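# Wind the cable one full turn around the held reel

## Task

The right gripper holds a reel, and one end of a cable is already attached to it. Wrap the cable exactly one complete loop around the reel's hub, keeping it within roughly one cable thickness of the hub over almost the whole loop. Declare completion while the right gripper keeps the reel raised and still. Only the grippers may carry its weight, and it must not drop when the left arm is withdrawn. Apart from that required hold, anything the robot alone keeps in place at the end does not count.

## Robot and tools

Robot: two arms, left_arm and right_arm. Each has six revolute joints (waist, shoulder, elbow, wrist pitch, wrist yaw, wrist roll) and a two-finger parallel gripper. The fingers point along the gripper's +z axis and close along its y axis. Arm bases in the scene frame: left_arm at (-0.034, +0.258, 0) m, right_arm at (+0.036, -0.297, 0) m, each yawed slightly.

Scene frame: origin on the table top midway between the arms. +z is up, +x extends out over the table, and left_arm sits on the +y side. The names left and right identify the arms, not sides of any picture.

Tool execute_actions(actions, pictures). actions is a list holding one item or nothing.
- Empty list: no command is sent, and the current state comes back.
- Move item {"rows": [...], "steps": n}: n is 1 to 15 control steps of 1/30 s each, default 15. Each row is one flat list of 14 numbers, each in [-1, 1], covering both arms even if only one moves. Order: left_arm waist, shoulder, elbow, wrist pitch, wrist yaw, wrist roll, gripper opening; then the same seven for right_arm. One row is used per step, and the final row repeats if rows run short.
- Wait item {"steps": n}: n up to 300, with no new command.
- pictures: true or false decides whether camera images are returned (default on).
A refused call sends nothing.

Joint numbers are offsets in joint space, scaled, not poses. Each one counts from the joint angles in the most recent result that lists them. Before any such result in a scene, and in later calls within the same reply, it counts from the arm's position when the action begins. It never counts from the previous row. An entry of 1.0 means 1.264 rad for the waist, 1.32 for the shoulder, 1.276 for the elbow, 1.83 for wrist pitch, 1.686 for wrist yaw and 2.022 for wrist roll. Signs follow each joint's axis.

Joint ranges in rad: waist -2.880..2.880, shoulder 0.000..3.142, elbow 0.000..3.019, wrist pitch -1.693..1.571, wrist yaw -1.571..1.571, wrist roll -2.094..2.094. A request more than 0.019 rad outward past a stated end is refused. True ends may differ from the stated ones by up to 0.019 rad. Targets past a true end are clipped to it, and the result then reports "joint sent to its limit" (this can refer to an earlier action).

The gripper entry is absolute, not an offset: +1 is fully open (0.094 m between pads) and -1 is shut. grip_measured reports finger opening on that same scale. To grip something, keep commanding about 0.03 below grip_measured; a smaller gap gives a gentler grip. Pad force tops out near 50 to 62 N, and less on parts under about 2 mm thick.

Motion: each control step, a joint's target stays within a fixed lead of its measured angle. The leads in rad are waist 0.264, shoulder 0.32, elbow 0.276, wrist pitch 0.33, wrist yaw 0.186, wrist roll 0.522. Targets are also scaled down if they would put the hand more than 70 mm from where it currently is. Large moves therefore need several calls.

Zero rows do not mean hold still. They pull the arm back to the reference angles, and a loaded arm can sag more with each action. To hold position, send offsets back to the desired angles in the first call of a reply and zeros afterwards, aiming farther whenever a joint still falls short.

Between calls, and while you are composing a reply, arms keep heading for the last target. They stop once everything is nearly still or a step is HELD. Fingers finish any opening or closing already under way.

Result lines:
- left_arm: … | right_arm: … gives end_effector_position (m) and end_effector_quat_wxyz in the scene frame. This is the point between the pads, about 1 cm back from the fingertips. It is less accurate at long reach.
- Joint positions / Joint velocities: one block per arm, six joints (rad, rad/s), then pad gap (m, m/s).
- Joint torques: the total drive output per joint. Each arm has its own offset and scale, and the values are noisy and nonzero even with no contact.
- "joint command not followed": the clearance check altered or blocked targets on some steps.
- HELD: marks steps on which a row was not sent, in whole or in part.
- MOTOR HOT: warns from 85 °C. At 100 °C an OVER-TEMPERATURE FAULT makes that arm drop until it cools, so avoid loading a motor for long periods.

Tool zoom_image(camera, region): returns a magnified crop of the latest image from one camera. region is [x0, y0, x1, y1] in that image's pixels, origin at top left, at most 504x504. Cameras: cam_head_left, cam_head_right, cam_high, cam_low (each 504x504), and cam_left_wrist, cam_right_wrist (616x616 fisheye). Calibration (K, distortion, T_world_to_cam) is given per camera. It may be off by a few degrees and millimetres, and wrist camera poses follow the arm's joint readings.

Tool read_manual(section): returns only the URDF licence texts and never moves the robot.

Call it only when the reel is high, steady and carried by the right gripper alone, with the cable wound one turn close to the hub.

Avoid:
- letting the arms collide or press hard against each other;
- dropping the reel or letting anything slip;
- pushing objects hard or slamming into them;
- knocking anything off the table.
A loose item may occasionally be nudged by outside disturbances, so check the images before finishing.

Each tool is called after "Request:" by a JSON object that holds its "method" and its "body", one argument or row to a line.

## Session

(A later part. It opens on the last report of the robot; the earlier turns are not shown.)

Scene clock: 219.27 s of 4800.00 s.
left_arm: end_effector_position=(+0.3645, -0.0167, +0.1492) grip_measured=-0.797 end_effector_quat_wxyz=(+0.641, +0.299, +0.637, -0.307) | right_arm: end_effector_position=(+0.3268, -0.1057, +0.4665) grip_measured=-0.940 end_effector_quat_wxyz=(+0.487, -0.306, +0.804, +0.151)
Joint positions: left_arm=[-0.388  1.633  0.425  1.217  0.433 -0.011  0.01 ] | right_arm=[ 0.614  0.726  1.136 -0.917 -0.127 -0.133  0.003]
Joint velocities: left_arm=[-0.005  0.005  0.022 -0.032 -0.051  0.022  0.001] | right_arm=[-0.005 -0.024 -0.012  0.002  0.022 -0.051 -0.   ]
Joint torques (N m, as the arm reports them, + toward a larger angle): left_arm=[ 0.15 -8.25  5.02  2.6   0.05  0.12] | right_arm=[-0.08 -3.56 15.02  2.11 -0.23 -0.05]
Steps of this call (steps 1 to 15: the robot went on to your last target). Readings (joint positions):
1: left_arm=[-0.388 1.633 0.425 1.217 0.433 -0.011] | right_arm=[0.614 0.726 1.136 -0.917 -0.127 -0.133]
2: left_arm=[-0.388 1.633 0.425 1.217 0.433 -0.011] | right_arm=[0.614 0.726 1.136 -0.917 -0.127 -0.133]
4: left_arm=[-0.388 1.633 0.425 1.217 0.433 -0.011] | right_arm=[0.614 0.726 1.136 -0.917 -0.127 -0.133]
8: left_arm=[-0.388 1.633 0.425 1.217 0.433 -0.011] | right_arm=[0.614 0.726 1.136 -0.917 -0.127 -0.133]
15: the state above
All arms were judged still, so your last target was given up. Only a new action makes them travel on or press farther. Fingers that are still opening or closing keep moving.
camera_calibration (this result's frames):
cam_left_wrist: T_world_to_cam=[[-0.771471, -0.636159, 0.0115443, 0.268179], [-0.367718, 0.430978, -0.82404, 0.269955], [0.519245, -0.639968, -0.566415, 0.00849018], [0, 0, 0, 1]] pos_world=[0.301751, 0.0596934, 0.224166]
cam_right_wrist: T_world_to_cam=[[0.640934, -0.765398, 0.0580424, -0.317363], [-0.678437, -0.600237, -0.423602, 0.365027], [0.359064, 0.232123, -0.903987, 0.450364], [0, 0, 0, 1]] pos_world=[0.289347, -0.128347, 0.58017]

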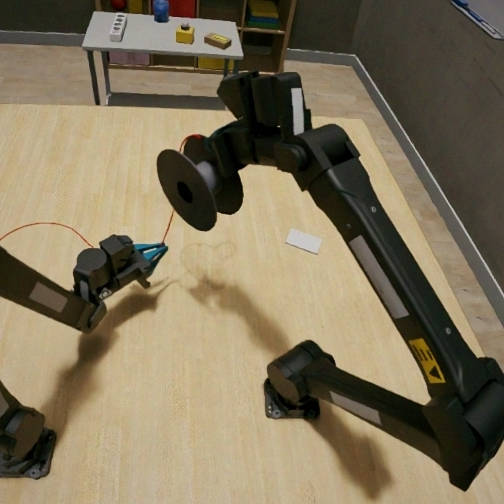

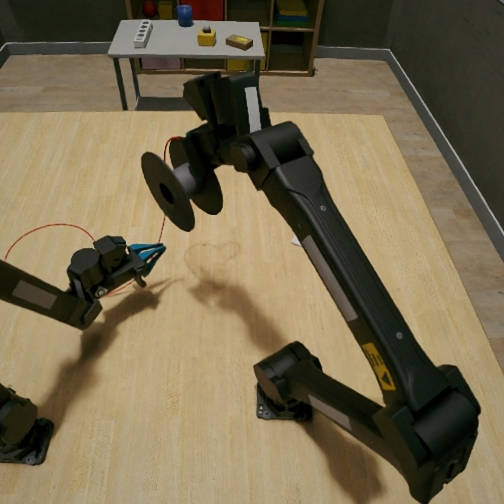

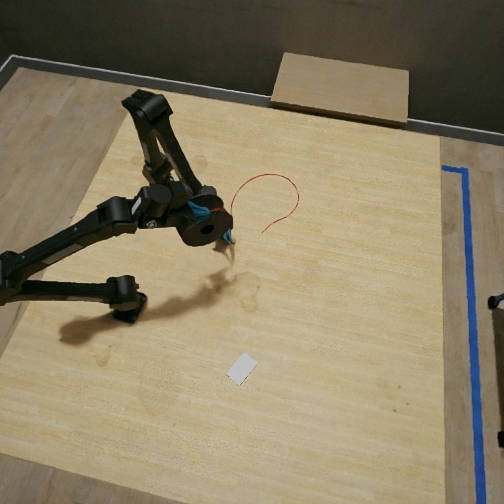

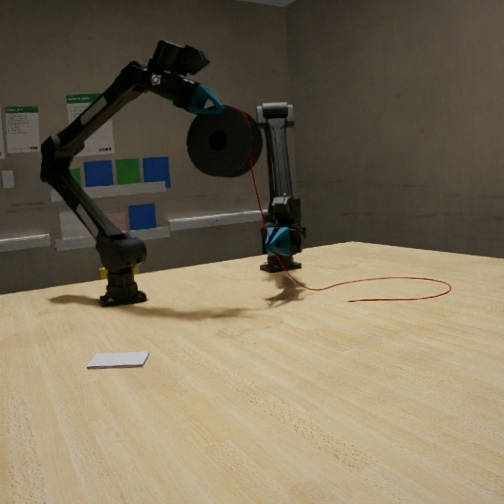

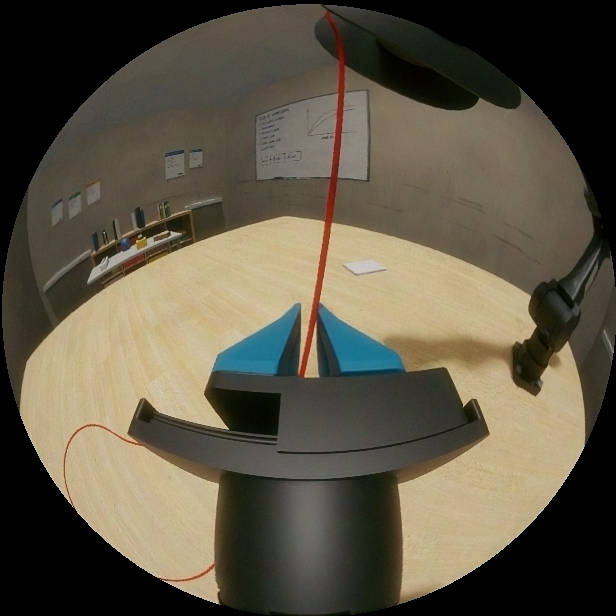

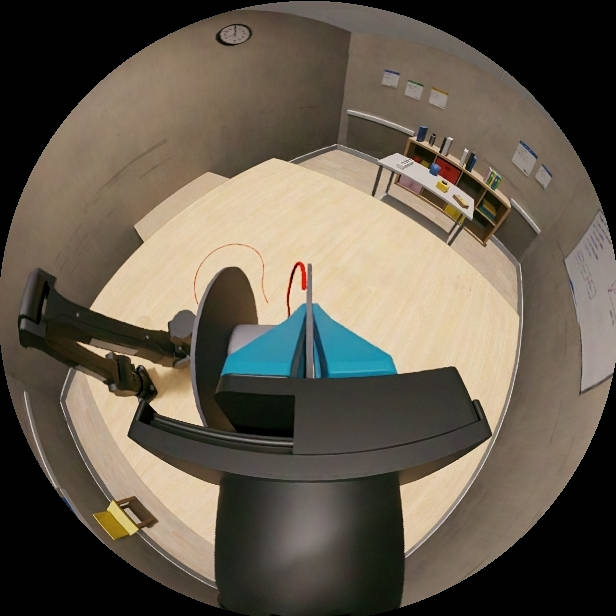

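Request:
{"method": "execute_actions", "body": {
  "actions": [
    {"rows": [[0,0,0.0,0.008,0,0,-0.86,0,-0.008,0.03,0.008,0,0,-1],[0,0,0.0,0.008,0,0,-0.91,0,-0.008,0.03,0.008,0,0,-1],[0,0,0.0,0.008,0,0,-0.95,0,-0.008,0.03,0.008,0,0,-1],[0,0,0.0,0.008,0,0,-0.98,0,-0.008,0.03,0.008,0,0,-1]], "steps": 15}
  ]
}}

Scene clock: 233.73 s of 4800.00 s.
left_arm: end_effector_position=(+0.3645, -0.0167, +0.1492) grip_measured=-0.966 end_effector_quat_wxyz=(+0.641, +0.299, +0.637, -0.307) | right_arm: end_effector_position=(+0.3268, -0.1057, +0.4665) grip_measured=-0.940 end_effector_quat_wxyz=(+0.487, -0.306, +0.804, +0.151)
Joint positions: left_arm=[-0.388  1.633  0.425  1.217  0.433 -0.011  0.002] | right_arm=[ 0.614  0.726  1.136 -0.917 -0.127 -0.133  0.003]
Joint velocities: left_arm=[ 0.005 -0.005  0.007  0.017 -0.007 -0.066 -0.   ] | right_arm=[-0.015 -0.005 -0.002  0.002  0.081 -0.037 -0.001]
Joint torques (N m, as the arm reports them, + toward a larger angle): left_arm=[ 0.09 -8.28  5.01  2.61  0.06  0.11] | right_arm=[-0.69 -2.9  14.99  2.32 -0.22 -0.04]
Steps of this call (steps 1 to 180: nothing new was sent; then 7.97 s passed at rest; steps 181 to 195: all 15 steps of this action). Readings (joint positions):
181: left_arm=[-0.388 1.633 0.425 1.217 0.433 -0.011] | right_arm=[0.614 0.726 1.136 -0.917 -0.127 -0.133]
182: left_arm=[-0.388 1.633 0.425 1.217 0.433 -0.011] | right_arm=[0.614 0.726 1.136 -0.917 -0.127 -0.133]
184: left_arm=[-0.388 1.633 0.425 1.217 0.433 -0.011] | right_arm=[0.614 0.726 1.136 -0.917 -0.127 -0.133]
188: left_arm=[-0.388 1.633 0.425 1.217 0.433 -0.011] | right_arm=[0.614 0.726 1.136 -0.917 -0.127 -0.133]
195: the state above
camera_calibration (this result's frames):
cam_left_wrist: T_world_to_cam=[[-0.771471, -0.636159, 0.0115443, 0.268179], [-0.367718, 0.430978, -0.82404, 0.269955], [0.519245, -0.639968, -0.566415, 0.00849018], [0, 0, 0, 1]] pos_world=[0.301751, 0.0596934, 0.224166]
cam_right_wrist: T_world_to_cam=[[0.640934, -0.765398, 0.0580424, -0.317363], [-0.678437, -0.600237, -0.423602, 0.365027], [0.359064, 0.232123, -0.903987, 0.450364], [0, 0, 0, 1]] pos_world=[0.289347, -0.128347, 0.58017]

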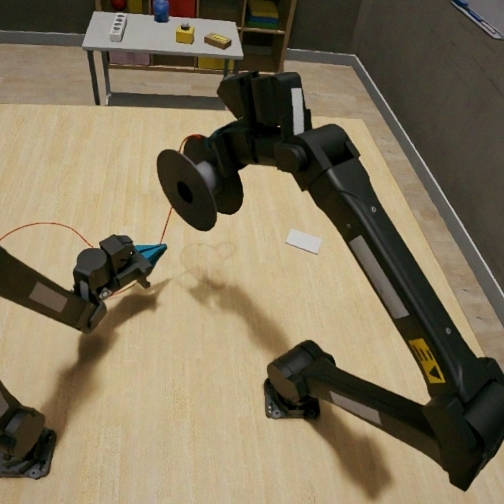

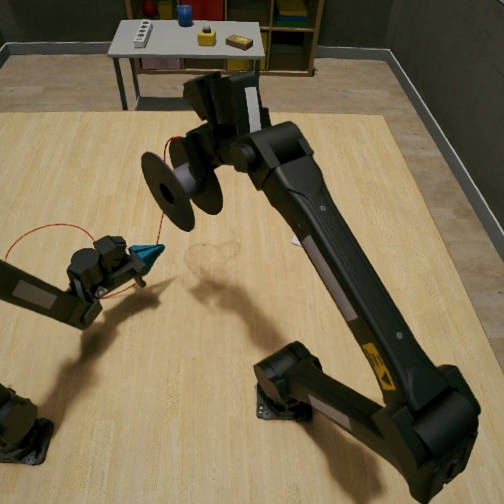

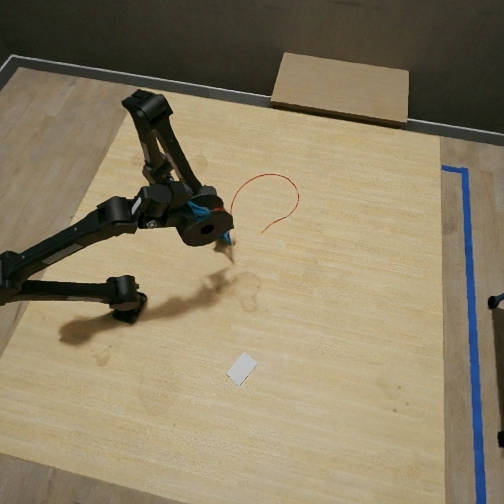

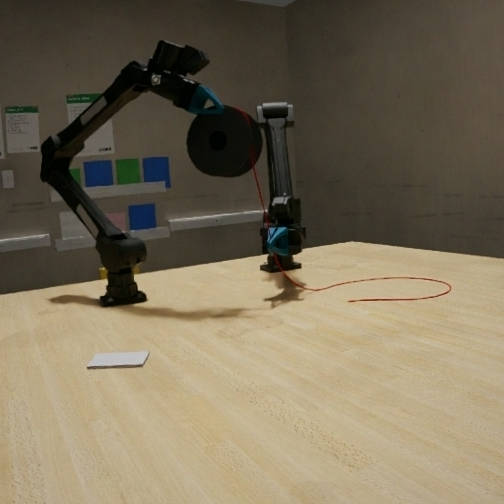

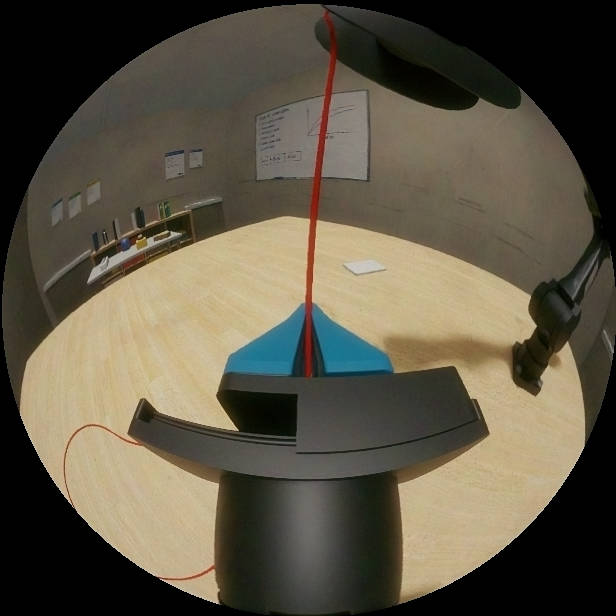

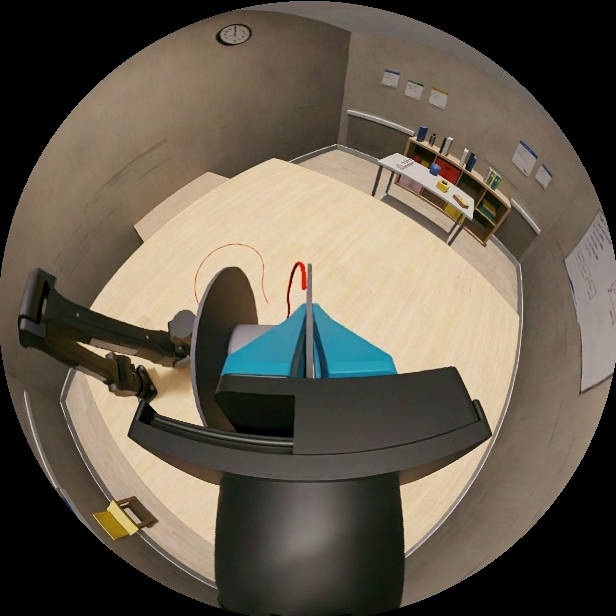

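Request:
{"method": "execute_actions", "body": {
  "actions": [
    {"rows": [[-0.017,-0.012,-0.002,-0.002,-0.013,-0.003,-0.98,0,-0.008,0.03,0.008,0,0,-1],[-0.034,-0.018,-0.005,-0.004,-0.026,-0.006,-0.98,0,-0.008,0.03,0.008,0,0,-1],[-0.051,-0.023,-0.008,-0.006,-0.04,-0.01,-0.98,0,-0.008,0.03,0.008,0,0,-1],[-0.068,-0.028,-0.011,-0.008,-0.053,-0.013,-0.98,0,-0.008,0.03,0.008,0,0,-1],[-0.085,-0.033,-0.014,-0.010,-0.066,-0.016,-0.98,0,-0.008,0.03,0.008,0,0,-1],[-0.102,-0.038,-0.016,-0.012,-0.08,-0.019,-0.98,0,-0.008,0.03,0.008,0,0,-1],[-0.119,-0.043,-0.019,-0.014,-0.093,-0.022,-0.98,0,-0.008,0.03,0.008,0,0,-1],[-0.136,-0.048,-0.022,-0.016,-0.106,-0.025,-0.98,0,-0.008,0.03,0.008,0,0,-1],[-0.153,-0.053,-0.025,-0.018,-0.12,-0.028,-0.98,0,-0.008,0.03,0.008,0,0,-1],[-0.170,-0.058,-0.027,-0.020,-0.133,-0.031,-0.98,0,-0.008,0.03,0.008,0,0,-1],[-0.187,-0.062,-0.029,-0.022,-0.146,-0.034,-0.98,0,-0.008,0.03,0.008,0,0,-1],[-0.204,-0.066,-0.031,-0.023,-0.159,-0.037,-0.98,0,-0.008,0.03,0.008,0,0,-1],[-0.219,-0.070,-0.033,-0.024,-0.170,-0.040,-0.98,0,-0.008,0.03,0.008,0,0,-1],[-0.231,-0.073,-0.035,-0.025,-0.179,-0.042,-0.98,0,-0.008,0.03,0.008,0,0,-1],[-0.240,-0.075,-0.036,-0.026,-0.185,-0.044,-0.98,0,-0.008,0.03,0.008,0,0,-1]], "steps": 15}
  ],
  "pictures": false
}}

Request:
{"method": "execute_actions", "body": {
  "actions": [
    {"steps": 20}
  ]
}}

Scene clock: 293.17 s of 4800.00 s.
left_arm: end_effector_position=(+0.3085, -0.0775, +0.1660) grip_measured=-0.966 end_effector_quat_wxyz=(+0.641, +0.270, +0.643, -0.319) | right_arm: end_effector_position=(+0.3268, -0.1057, +0.4665) grip_measured=-0.940 end_effector_quat_wxyz=(+0.487, -0.306, +0.804, +0.151)
Joint positions: left_arm=[-0.661  1.554  0.391  1.19   0.134 -0.068  0.002] | right_arm=[ 0.614  0.726  1.136 -0.917 -0.127 -0.133  0.003]
Joint velocities: left_arm=[-0.484 -0.142 -0.071 -0.046 -0.227 -0.125  0.   ] | right_arm=[ 0.005 -0.015  0.007 -0.007  0.022  0.022 -0.   ]
Joint torques (N m, as the arm reports them, + toward a larger angle): left_arm=[-0.09 -8.27  4.75  1.51  0.01 -0.02] | right_arm=[-0.54 -3.67 15.24  2.21 -0.21 -0.04]
Steps of this call (steps 1 to 15: the robot went on to your last target; steps 16 to 200: nothing new was sent; then 52.27 s passed at rest; steps 201 to 215: all 15 steps of this action). Readings (joint positions):
201: left_arm=[-0.389 1.633 0.425 1.217 0.423 -0.011] | right_arm=[0.614 0.726 1.136 -0.917 -0.127 -0.133]
202: left_arm=[-0.392 1.632 0.425 1.217 0.405 -0.012] | right_arm=[0.614 0.726 1.136 -0.917 -0.127 -0.133]
204: left_arm=[-0.414 1.628 0.424 1.217 0.361 -0.016] | right_arm=[0.614 0.726 1.136 -0.917 -0.127 -0.133]
208: left_arm=[-0.505 1.602 0.413 1.209 0.274 -0.032] | right_arm=[0.614 0.726 1.136 -0.917 -0.127 -0.133]
215: the state above

Scene clock: 293.83 s of 4800.00 s.
left_arm: end_effector_position=(+0.2990, -0.0847, +0.1667) grip_measured=-0.966 end_effector_quat_wxyz=(+0.635, +0.269, +0.644, -0.332) | right_arm: end_effector_position=(+0.3268, -0.1057, +0.4665) grip_measured=-0.940 end_effector_quat_wxyz=(+0.487, -0.306, +0.804, +0.151)
Joint positions: left_arm=[-0.689  1.546  0.386  1.185  0.123 -0.089  0.002] | right_arm=[ 0.614  0.726  1.136 -0.917 -0.127 -0.133  0.003]
Joint velocities: left_arm=[-0.005  0.005 -0.007  0.007  0.022  0.037  0.   ] | right_arm=[-0.005 -0.015 -0.007 -0.022 -0.022  0.007 -0.001]
Joint torques (N m, as the arm reports them, + toward a larger angle): left_arm=[-0.02 -8.3   4.89  1.47 -0.05  0.  ] | right_arm=[-0.29 -2.71 15.17  2.22 -0.24 -0.04]
Steps of this call (steps 1 to 20: the robot went on to your last target). Readings (joint positions):
1: left_arm=[-0.674 1.550 0.389 1.188 0.129 -0.072] | right_arm=[0.614 0.726 1.136 -0.917 -0.127 -0.133]
2: left_arm=[-0.683 1.548 0.388 1.187 0.127 -0.075] | right_arm=[0.614 0.726 1.136 -0.917 -0.127 -0.133]
4: left_arm=[-0.689 1.546 0.386 1.186 0.125 -0.080] | right_arm=[0.614 0.726 1.136 -0.917 -0.127 -0.133]
8: left_arm=[-0.689 1.546 0.386 1.185 0.123 -0.086] | right_arm=[0.614 0.726 1.136 -0.917 -0.127 -0.133]
20: the state above
camera_calibration (this result's frames):
cam_left_wrist: T_world_to_cam=[[-0.76444, -0.638364, 0.0901274, 0.158789], [-0.411984, 0.376179, -0.829915, 0.299174], [0.495884, -0.671551, -0.550562, 0.0105195], [0, 0, 0, 1]] pos_world=[0.239423, -0.00411356, 0.239769]
cam_right_wrist: T_world_to_cam=[[0.640934, -0.765398, 0.0580424, -0.317363], [-0.678437, -0.600237, -0.423602, 0.365027], [0.359064, 0.232123, -0.903987, 0.450364], [0, 0, 0, 1]] pos_world=[0.289347, -0.128347, 0.58017]

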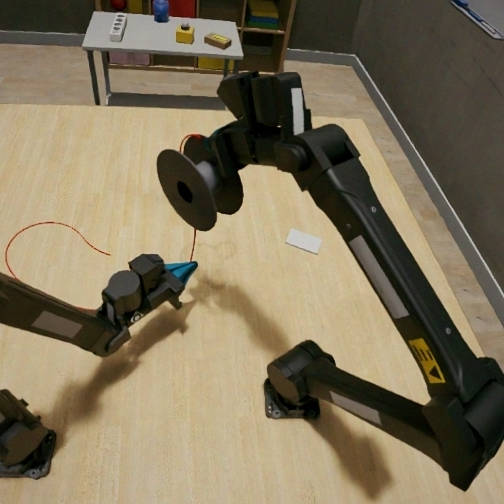

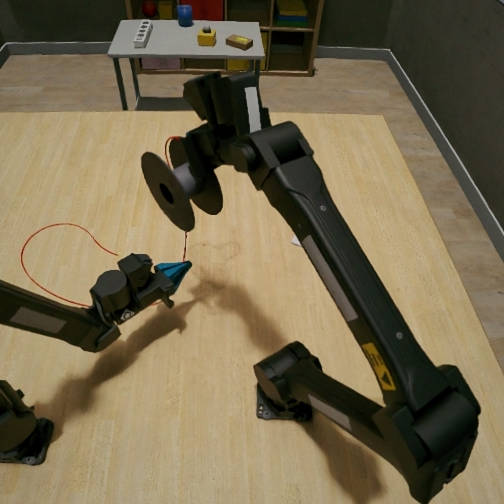

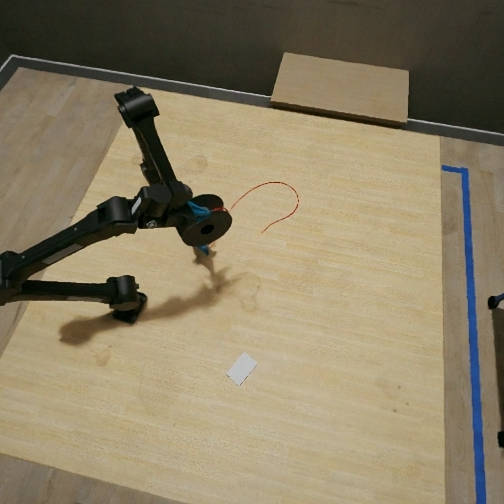

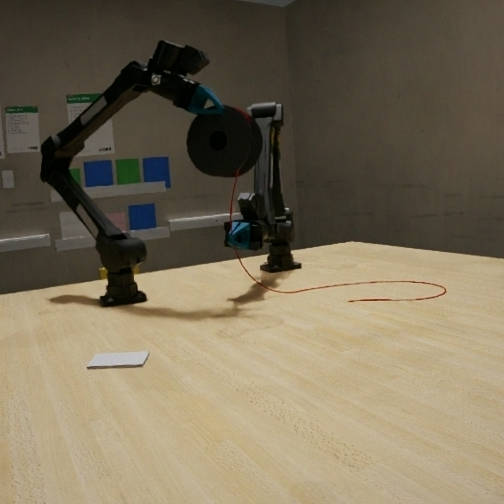

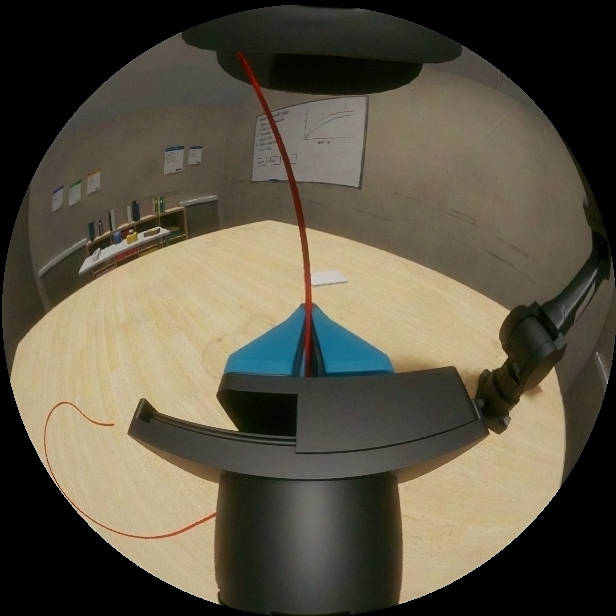

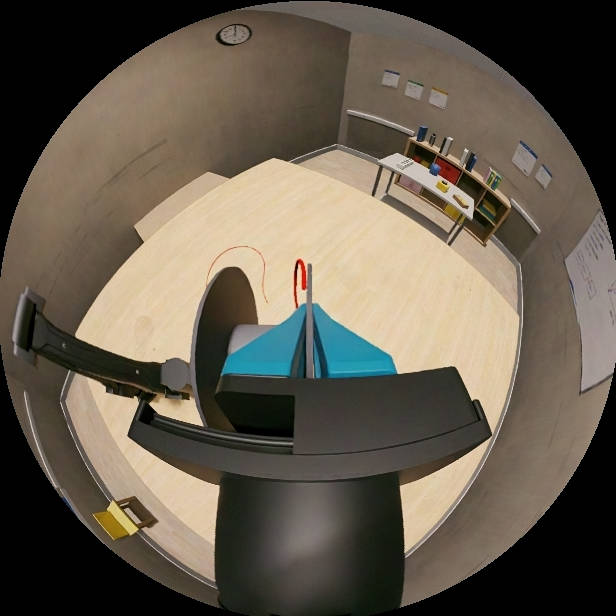

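Request:
{"method": "execute_actions", "body": {
  "actions": [
    {"rows": [[-0.02,-0.018,0.03,-0.012,-0.015,-0.022,-0.98,0,-0.008,0.03,0.008,0,0,-1],[-0.041,-0.03,0.034,-0.024,-0.031,-0.045,-0.98,0,-0.008,0.03,0.008,0,0,-1],[-0.062,-0.042,0.038,-0.036,-0.046,-0.067,-0.98,0,-0.008,0.03,0.008,0,0,-1],[-0.082,-0.054,0.042,-0.047,-0.062,-0.09,-0.98,0,-0.008,0.03,0.008,0,0,-1],[-0.103,-0.066,0.046,-0.059,-0.077,-0.112,-0.98,0,-0.008,0.03,0.008,0,0,-1],[-0.123,-0.078,0.05,-0.07,-0.093,-0.135,-0.98,0,-0.008,0.03,0.008,0,0,-1],[-0.144,-0.09,0.054,-0.082,-0.108,-0.157,-0.98,0,-0.008,0.03,0.008,0,0,-1],[-0.164,-0.102,0.058,-0.094,-0.124,-0.18,-0.98,0,-0.008,0.03,0.008,0,0,-1],[-0.185,-0.114,0.062,-0.106,-0.139,-0.202,-0.98,0,-0.008,0.03,0.008,0,0,-1],[-0.205,-0.126,0.066,-0.117,-0.155,-0.225,-0.98,0,-0.008,0.03,0.008,0,0,-1],[-0.226,-0.138,0.07,-0.129,-0.17,-0.247,-0.98,0,-0.008,0.03,0.008,0,0,-1],[-0.246,-0.15,0.073,-0.141,-0.186,-0.27,-0.98,0,-0.008,0.03,0.008,0,0,-1],[-0.267,-0.162,0.076,-0.153,-0.201,-0.292,-0.98,0,-0.008,0.03,0.008,0,0,-1],[-0.288,-0.173,0.079,-0.165,-0.217,-0.315,-0.98,0,-0.008,0.03,0.008,0,0,-1],[-0.308,-0.184,0.082,-0.176,-0.232,-0.337,-0.98,0,-0.008,0.03,0.008,0,0,-1]], "steps": 15}
  ],
  "pictures": false
}}

Request:
{"method": "execute_actions", "body": {
  "actions": [
    {"steps": 30}
  ]
}}

Scene clock: 304.10 s of 4800.00 s.
left_arm: end_effector_position=(+0.2244, -0.1499, +0.2237) grip_measured=-0.966 end_effector_quat_wxyz=(+0.542, +0.092, +0.691, -0.469) | right_arm: end_effector_position=(+0.3268, -0.1057, +0.4665) grip_measured=-0.940 end_effector_quat_wxyz=(+0.487, -0.306, +0.804, +0.151)
Joint positions: left_arm=[-1.026  1.339  0.446  0.921 -0.245 -0.576  0.002] | right_arm=[ 0.614  0.726  1.136 -0.917 -0.127 -0.133  0.003]
Joint velocities: left_arm=[-0.757 -0.464  0.071 -0.632 -0.681 -1.223 -0.   ] | right_arm=[ 0.005 -0.015  0.002  0.002 -0.007 -0.007 -0.001]
Joint torques (N m, as the arm reports them, + toward a larger angle): left_arm=[-0.23 -6.48 11.11  1.65  0.04  0.08] | right_arm=[ 0.43 -3.71 15.02  2.14 -0.19 -0.03]
Steps of this call (steps 1 to 15: the robot went on to your last target; steps 16 to 200: nothing new was sent; then 3.10 s passed at rest; steps 201 to 215: all 15 steps of this action). Readings (joint positions):
201: left_arm=[-0.691 1.546 0.386 1.184 0.111 -0.095] | right_arm=[0.614 0.726 1.136 -0.917 -0.127 -0.133]
202: left_arm=[-0.696 1.543 0.387 1.177 0.090 -0.108] | right_arm=[0.614 0.726 1.136 -0.917 -0.127 -0.133]
204: left_arm=[-0.724 1.528 0.390 1.147 0.039 -0.152] | right_arm=[0.614 0.726 1.136 -0.917 -0.127 -0.133]
208: left_arm=[-0.835 1.465 0.408 1.067 -0.063 -0.285] | right_arm=[0.614 0.726 1.136 -0.917 -0.127 -0.133]
215: the state above

Scene clock: 305.10 s of 4800.00 s.
left_arm: end_effector_position=(+0.2038, -0.1591, +0.2315) grip_measured=-0.966 end_effector_quat_wxyz=(+0.487, +0.039, +0.698, -0.524) | right_arm: end_effector_position=(+0.3268, -0.1057, +0.4665) grip_measured=-0.940 end_effector_quat_wxyz=(+0.487, -0.306, +0.804, +0.151)
Joint positions: left_arm=[-1.08   1.304  0.45   0.879 -0.266 -0.759  0.002] | right_arm=[ 0.614  0.726  1.136 -0.917 -0.127 -0.133  0.003]
Joint velocities: left_arm=[-0.005  0.015  0.007 -0.012  0.022  0.037 -0.   ] | right_arm=[-0.005 -0.015  0.007 -0.002 -0.037  0.051 -0.001]
Joint torques (N m, as the arm reports them, + toward a larger angle): left_arm=[ 0.39 -6.09 11.45  1.39 -0.04  0.1 ] | right_arm=[ 0.25 -2.37 15.24  2.36 -0.18 -0.07]
Steps of this call (steps 1 to 30: the robot went on to your last target). Readings (joint positions):
1: left_arm=[-1.048 1.325 0.448 0.905 -0.257 -0.613] | right_arm=[0.614 0.726 1.136 -0.917 -0.127 -0.133]
2: left_arm=[-1.065 1.314 0.449 0.895 -0.261 -0.642] | right_arm=[0.614 0.726 1.136 -0.917 -0.127 -0.133]
4: left_arm=[-1.080 1.304 0.450 0.887 -0.263 -0.684] | right_arm=[0.614 0.726 1.136 -0.917 -0.127 -0.133]
8: left_arm=[-1.080 1.304 0.450 0.879 -0.266 -0.729] | right_arm=[0.614 0.726 1.136 -0.917 -0.127 -0.133]
30: the state above
All arms were judged still, so your last target was given up. Only a new action makes them travel on or press farther. Fingers that are still opening or closing keep moving.
camera_calibration (this result's frames):
cam_left_wrist: T_world_to_cam=[[-0.5606, -0.448572, 0.696068, -0.118931], [-0.797394, 0.0656923, -0.599872, 0.317613], [0.223359, -0.891329, -0.394516, 0.0279248], [0, 0, 0, 1]] pos_world=[0.180353, -0.0493234, 0.284328]
cam_right_wrist: T_world_to_cam=[[0.640934, -0.765398, 0.0580424, -0.317363], [-0.678437, -0.600237, -0.423602, 0.365027], [0.359064, 0.232123, -0.903987, 0.450364], [0, 0, 0, 1]] pos_world=[0.289347, -0.128347, 0.58017]

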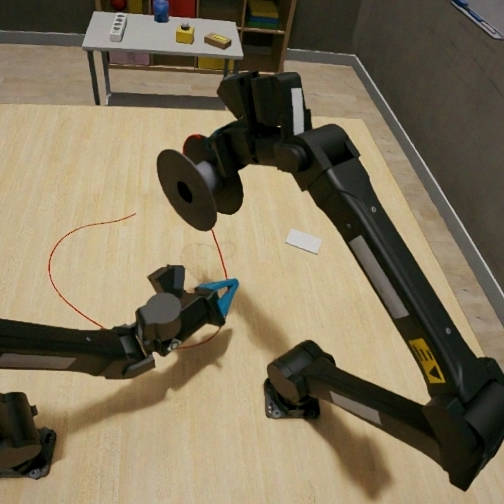

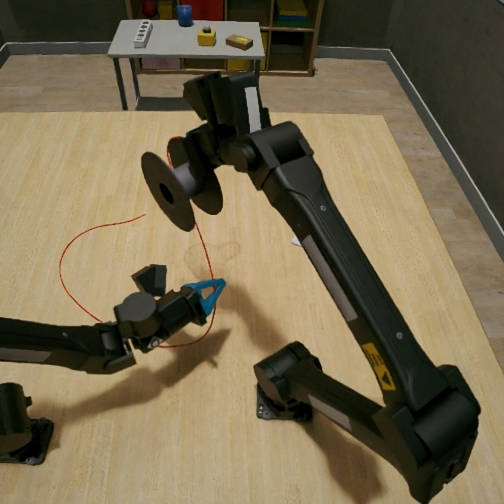

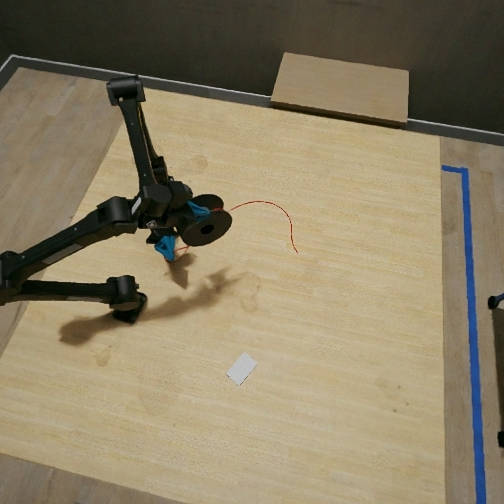

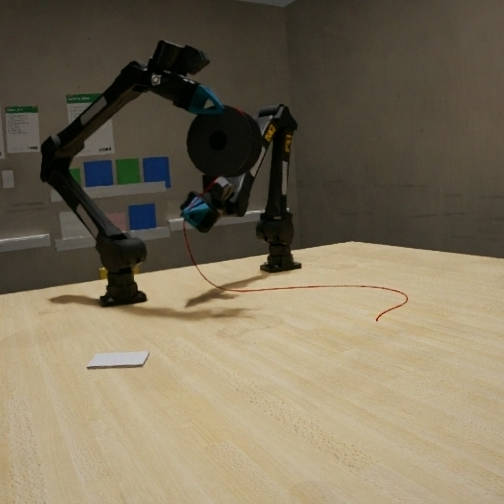

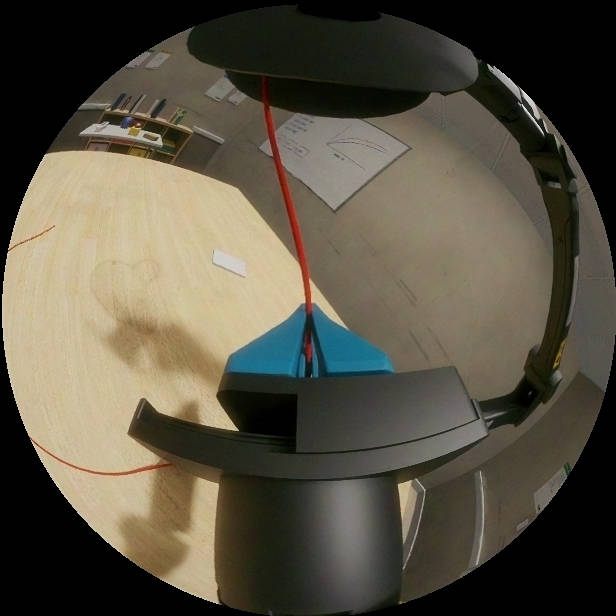

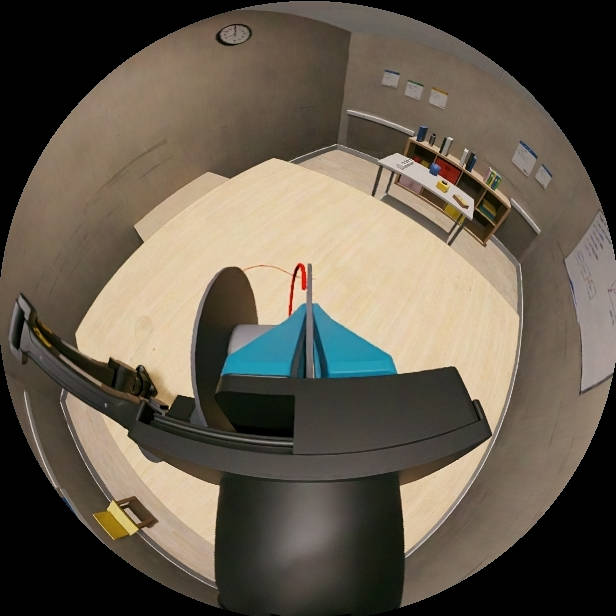

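Request:
{"method": "execute_actions", "body": {
  "actions": [
    {"rows": [[-0.011,-0.008,0.04,-0.02,-0.008,-0.019,-0.98,0,-0.008,0.03,0.008,0,0,-1],[-0.022,-0.016,0.05,-0.033,-0.017,-0.038,-0.98,0,-0.008,0.03,0.008,0,0,-1],[-0.033,-0.023,0.06,-0.047,-0.025,-0.057,-0.98,0,-0.008,0.03,0.008,0,0,-1],[-0.044,-0.031,0.07,-0.06,-0.033,-0.075,-0.98,0,-0.008,0.03,0.008,0,0,-1],[-0.054,-0.039,0.08,-0.073,-0.042,-0.094,-0.98,0,-0.008,0.03,0.008,0,0,-1],[-0.065,-0.047,0.09,-0.087,-0.05,-0.113,-0.98,0,-0.008,0.03,0.008,0,0,-1],[-0.076,-0.055,0.10,-0.10,-0.058,-0.132,-0.98,0,-0.008,0.03,0.008,0,0,-1],[-0.087,-0.062,0.11,-0.113,-0.066,-0.151,-0.98,0,-0.008,0.03,0.008,0,0,-1],[-0.098,-0.07,0.12,-0.127,-0.075,-0.17,-0.98,0,-0.008,0.03,0.008,0,0,-1],[-0.109,-0.078,0.13,-0.14,-0.083,-0.189,-0.98,0,-0.008,0.03,0.008,0,0,-1],[-0.12,-0.086,0.14,-0.153,-0.091,-0.208,-0.98,0,-0.008,0.03,0.008,0,0,-1],[-0.13,-0.094,0.15,-0.167,-0.10,-0.226,-0.98,0,-0.008,0.03,0.008,0,0,-1],[-0.141,-0.101,0.158,-0.18,-0.108,-0.245,-0.98,0,-0.008,0.03,0.008,0,0,-1],[-0.152,-0.109,0.165,-0.193,-0.116,-0.264,-0.98,0,-0.008,0.03,0.008,0,0,-1],[-0.163,-0.117,0.172,-0.205,-0.1245,-0.283,-0.98,0,-0.008,0.03,0.008,0,0,-1]], "steps": 15}
  ],
  "pictures": false
}}

Request:
{"method": "execute_actions", "body": {
  "actions": [
    {"steps": 25}
  ]
}}

Scene clock: 319.07 s of 4800.00 s.
left_arm: end_effector_position=(+0.1623, -0.1957, +0.2956) grip_measured=-0.966 end_effector_quat_wxyz=(+0.376, -0.109, +0.702, -0.595) | right_arm: end_effector_position=(+0.3268, -0.1057, +0.4665) grip_measured=-0.940 end_effector_quat_wxyz=(+0.487, -0.306, +0.804, +0.151)
Joint positions: left_arm=[-1.252  1.18   0.603  0.566 -0.462 -1.166  0.002] | right_arm=[ 0.614  0.726  1.136 -0.917 -0.127 -0.133  0.003]
Joint velocities: left_arm=[-0.386 -0.347  0.325 -0.672 -0.344 -0.96   0.001] | right_arm=[-0.015 -0.005 -0.012  0.007 -0.022  0.007  0.   ]
Joint torques (N m, as the arm reports them, + toward a larger angle): left_arm=[-0.87 -6.74 13.58  1.52  0.03  0.12] | right_arm=[-0.58 -3.2  15.13  2.19 -0.19 -0.1 ]
Steps of this call (steps 1 to 180: nothing new was sent; then 7.47 s passed at rest; steps 181 to 195: all 15 steps of this action). Readings (joint positions):
181: left_arm=[-1.081 1.304 0.450 0.875 -0.272 -0.764] | right_arm=[0.614 0.726 1.136 -0.917 -0.127 -0.133]
182: left_arm=[-1.082 1.303 0.452 0.864 -0.283 -0.774] | right_arm=[0.614 0.726 1.136 -0.917 -0.127 -0.133]
184: left_arm=[-1.094 1.298 0.462 0.825 -0.311 -0.811] | right_arm=[0.614 0.726 1.136 -0.917 -0.127 -0.133]
188: left_arm=[-1.149 1.268 0.505 0.730 -0.365 -0.922] | right_arm=[0.614 0.726 1.136 -0.917 -0.127 -0.133]
195: the state above

Scene clock: 319.90 s of 4800.00 s.
left_arm: end_effector_position=(+0.1502, -0.1985, +0.3126) grip_measured=-0.966 end_effector_quat_wxyz=(+0.324, -0.157, +0.690, -0.628) | right_arm: end_effector_position=(+0.3268, -0.1057, +0.4665) grip_measured=-0.940 end_effector_quat_wxyz=(+0.487, -0.306, +0.804, +0.151)
Joint positions: left_arm=[-1.281  1.147  0.625  0.52  -0.475 -1.32   0.002] | right_arm=[ 0.614  0.726  1.136 -0.917 -0.127 -0.133  0.003]
Joint velocities: left_arm=[ 0.005  0.015  0.002 -0.012  0.022 -0.022 -0.001] | right_arm=[-0.005 -0.005  0.007 -0.017 -0.022 -0.022 -0.   ]
Joint torques (N m, as the arm reports them, + toward a larger angle): left_arm=[-0.17 -5.79 13.79  1.32 -0.02  0.1 ] | right_arm=[-0.35 -3.09 15.1   2.27 -0.22 -0.03]
Steps of this call (steps 1 to 25: the robot went on to your last target). Readings (joint positions):
1: left_arm=[-1.263 1.169 0.613 0.548 -0.469 -1.197] | right_arm=[0.614 0.726 1.136 -0.917 -0.127 -0.133]
2: left_arm=[-1.272 1.160 0.619 0.537 -0.472 -1.221] | right_arm=[0.614 0.726 1.136 -0.917 -0.127 -0.133]
4: left_arm=[-1.280 1.149 0.625 0.529 -0.473 -1.257] | right_arm=[0.614 0.726 1.136 -0.917 -0.127 -0.133]
8: left_arm=[-1.281 1.147 0.625 0.521 -0.475 -1.295] | right_arm=[0.614 0.726 1.136 -0.917 -0.127 -0.133]
25: the state above
camera_calibration (this result's frames):
cam_left_wrist: T_world_to_cam=[[-0.18369, -0.162607, 0.969442, -0.308415], [-0.977586, -0.0729934, -0.197477, 0.199837], [0.102874, -0.983987, -0.145554, -0.0413795], [0, 0, 0, 1]] pos_world=[0.142962, -0.0762804, 0.33243]
cam_right_wrist: T_world_to_cam=[[0.640934, -0.765398, 0.0580424, -0.317363], [-0.678437, -0.600237, -0.423602, 0.365027], [0.359064, 0.232123, -0.903987, 0.450364], [0, 0, 0, 1]] pos_world=[0.289347, -0.128347, 0.58017]

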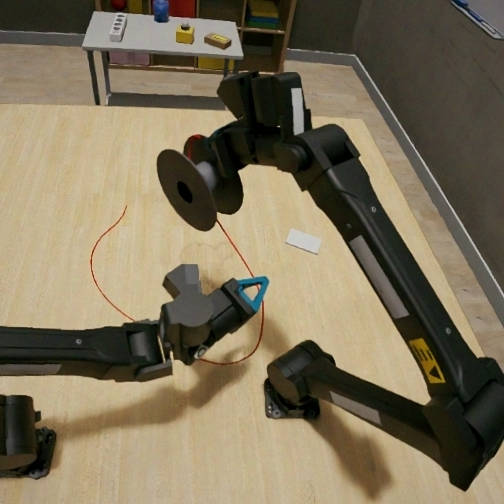

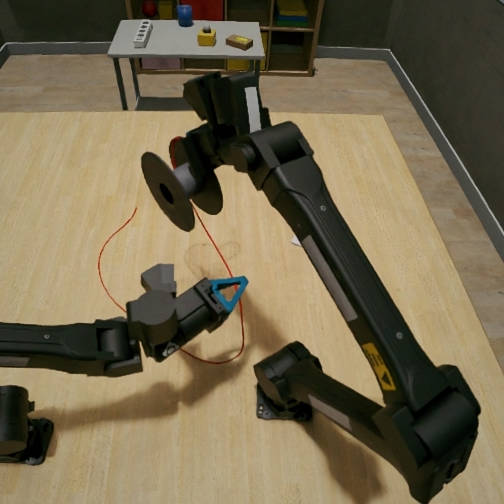

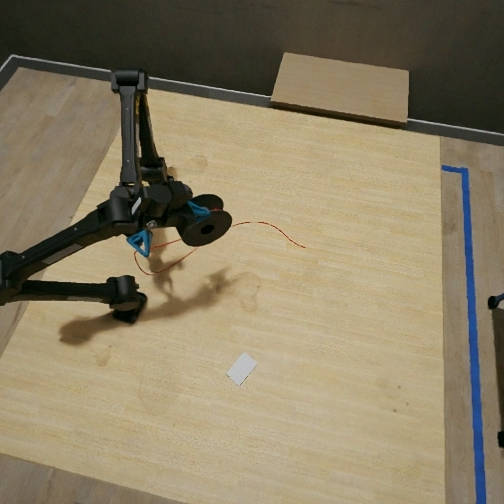

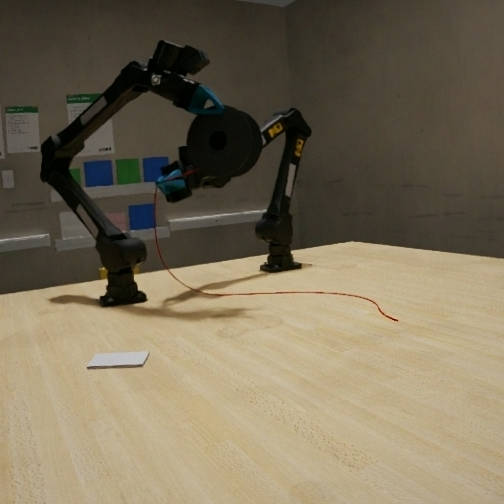

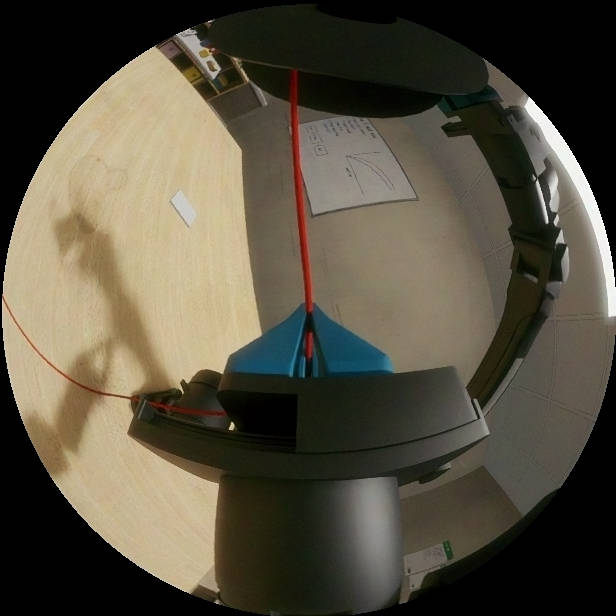

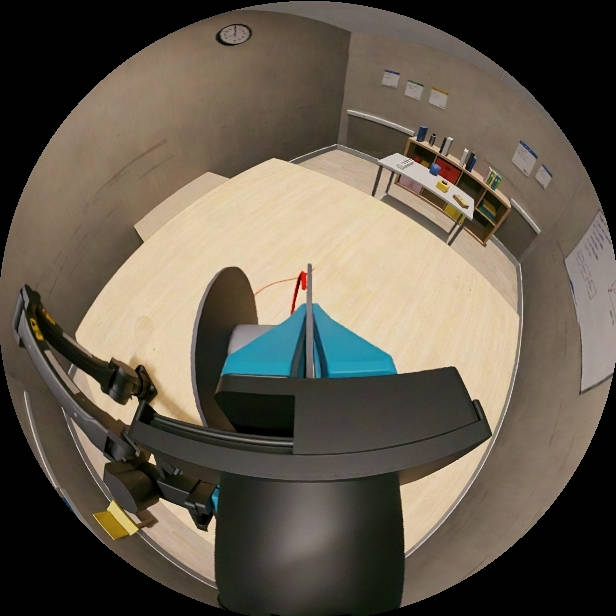

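Request:
{"method": "zoom_image", "body": {
  "camera": "cam_right_wrist",
  "region": [220, 230, 380, 350]
}}

Request:
{"method": "zoom_image", "body": {
  "camera": "cam_head_left",
  "region": [130, 110, 310, 320]
}}

Region (220, 230, 380, 350) of cam_right_wrist's 616x616 image, scaled by 3.150, with more detail than that image has; it fills the top 378 rows of this view, and the rest is white.

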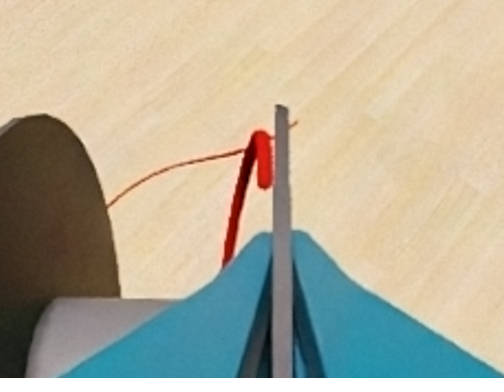

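Region (130, 110, 310, 320) of cam_head_left's 504x504 image, scaled by 2.400, with more detail than that image has; it fills the left 432 columns of this view, and the rest is white.

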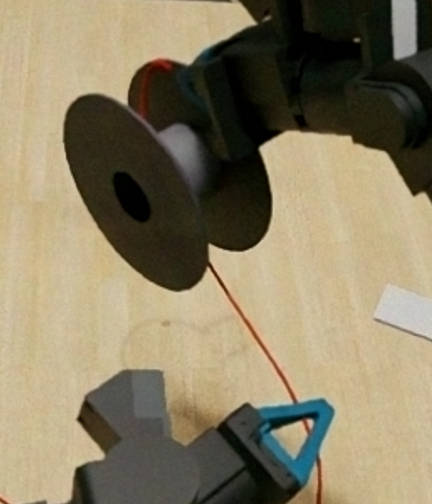

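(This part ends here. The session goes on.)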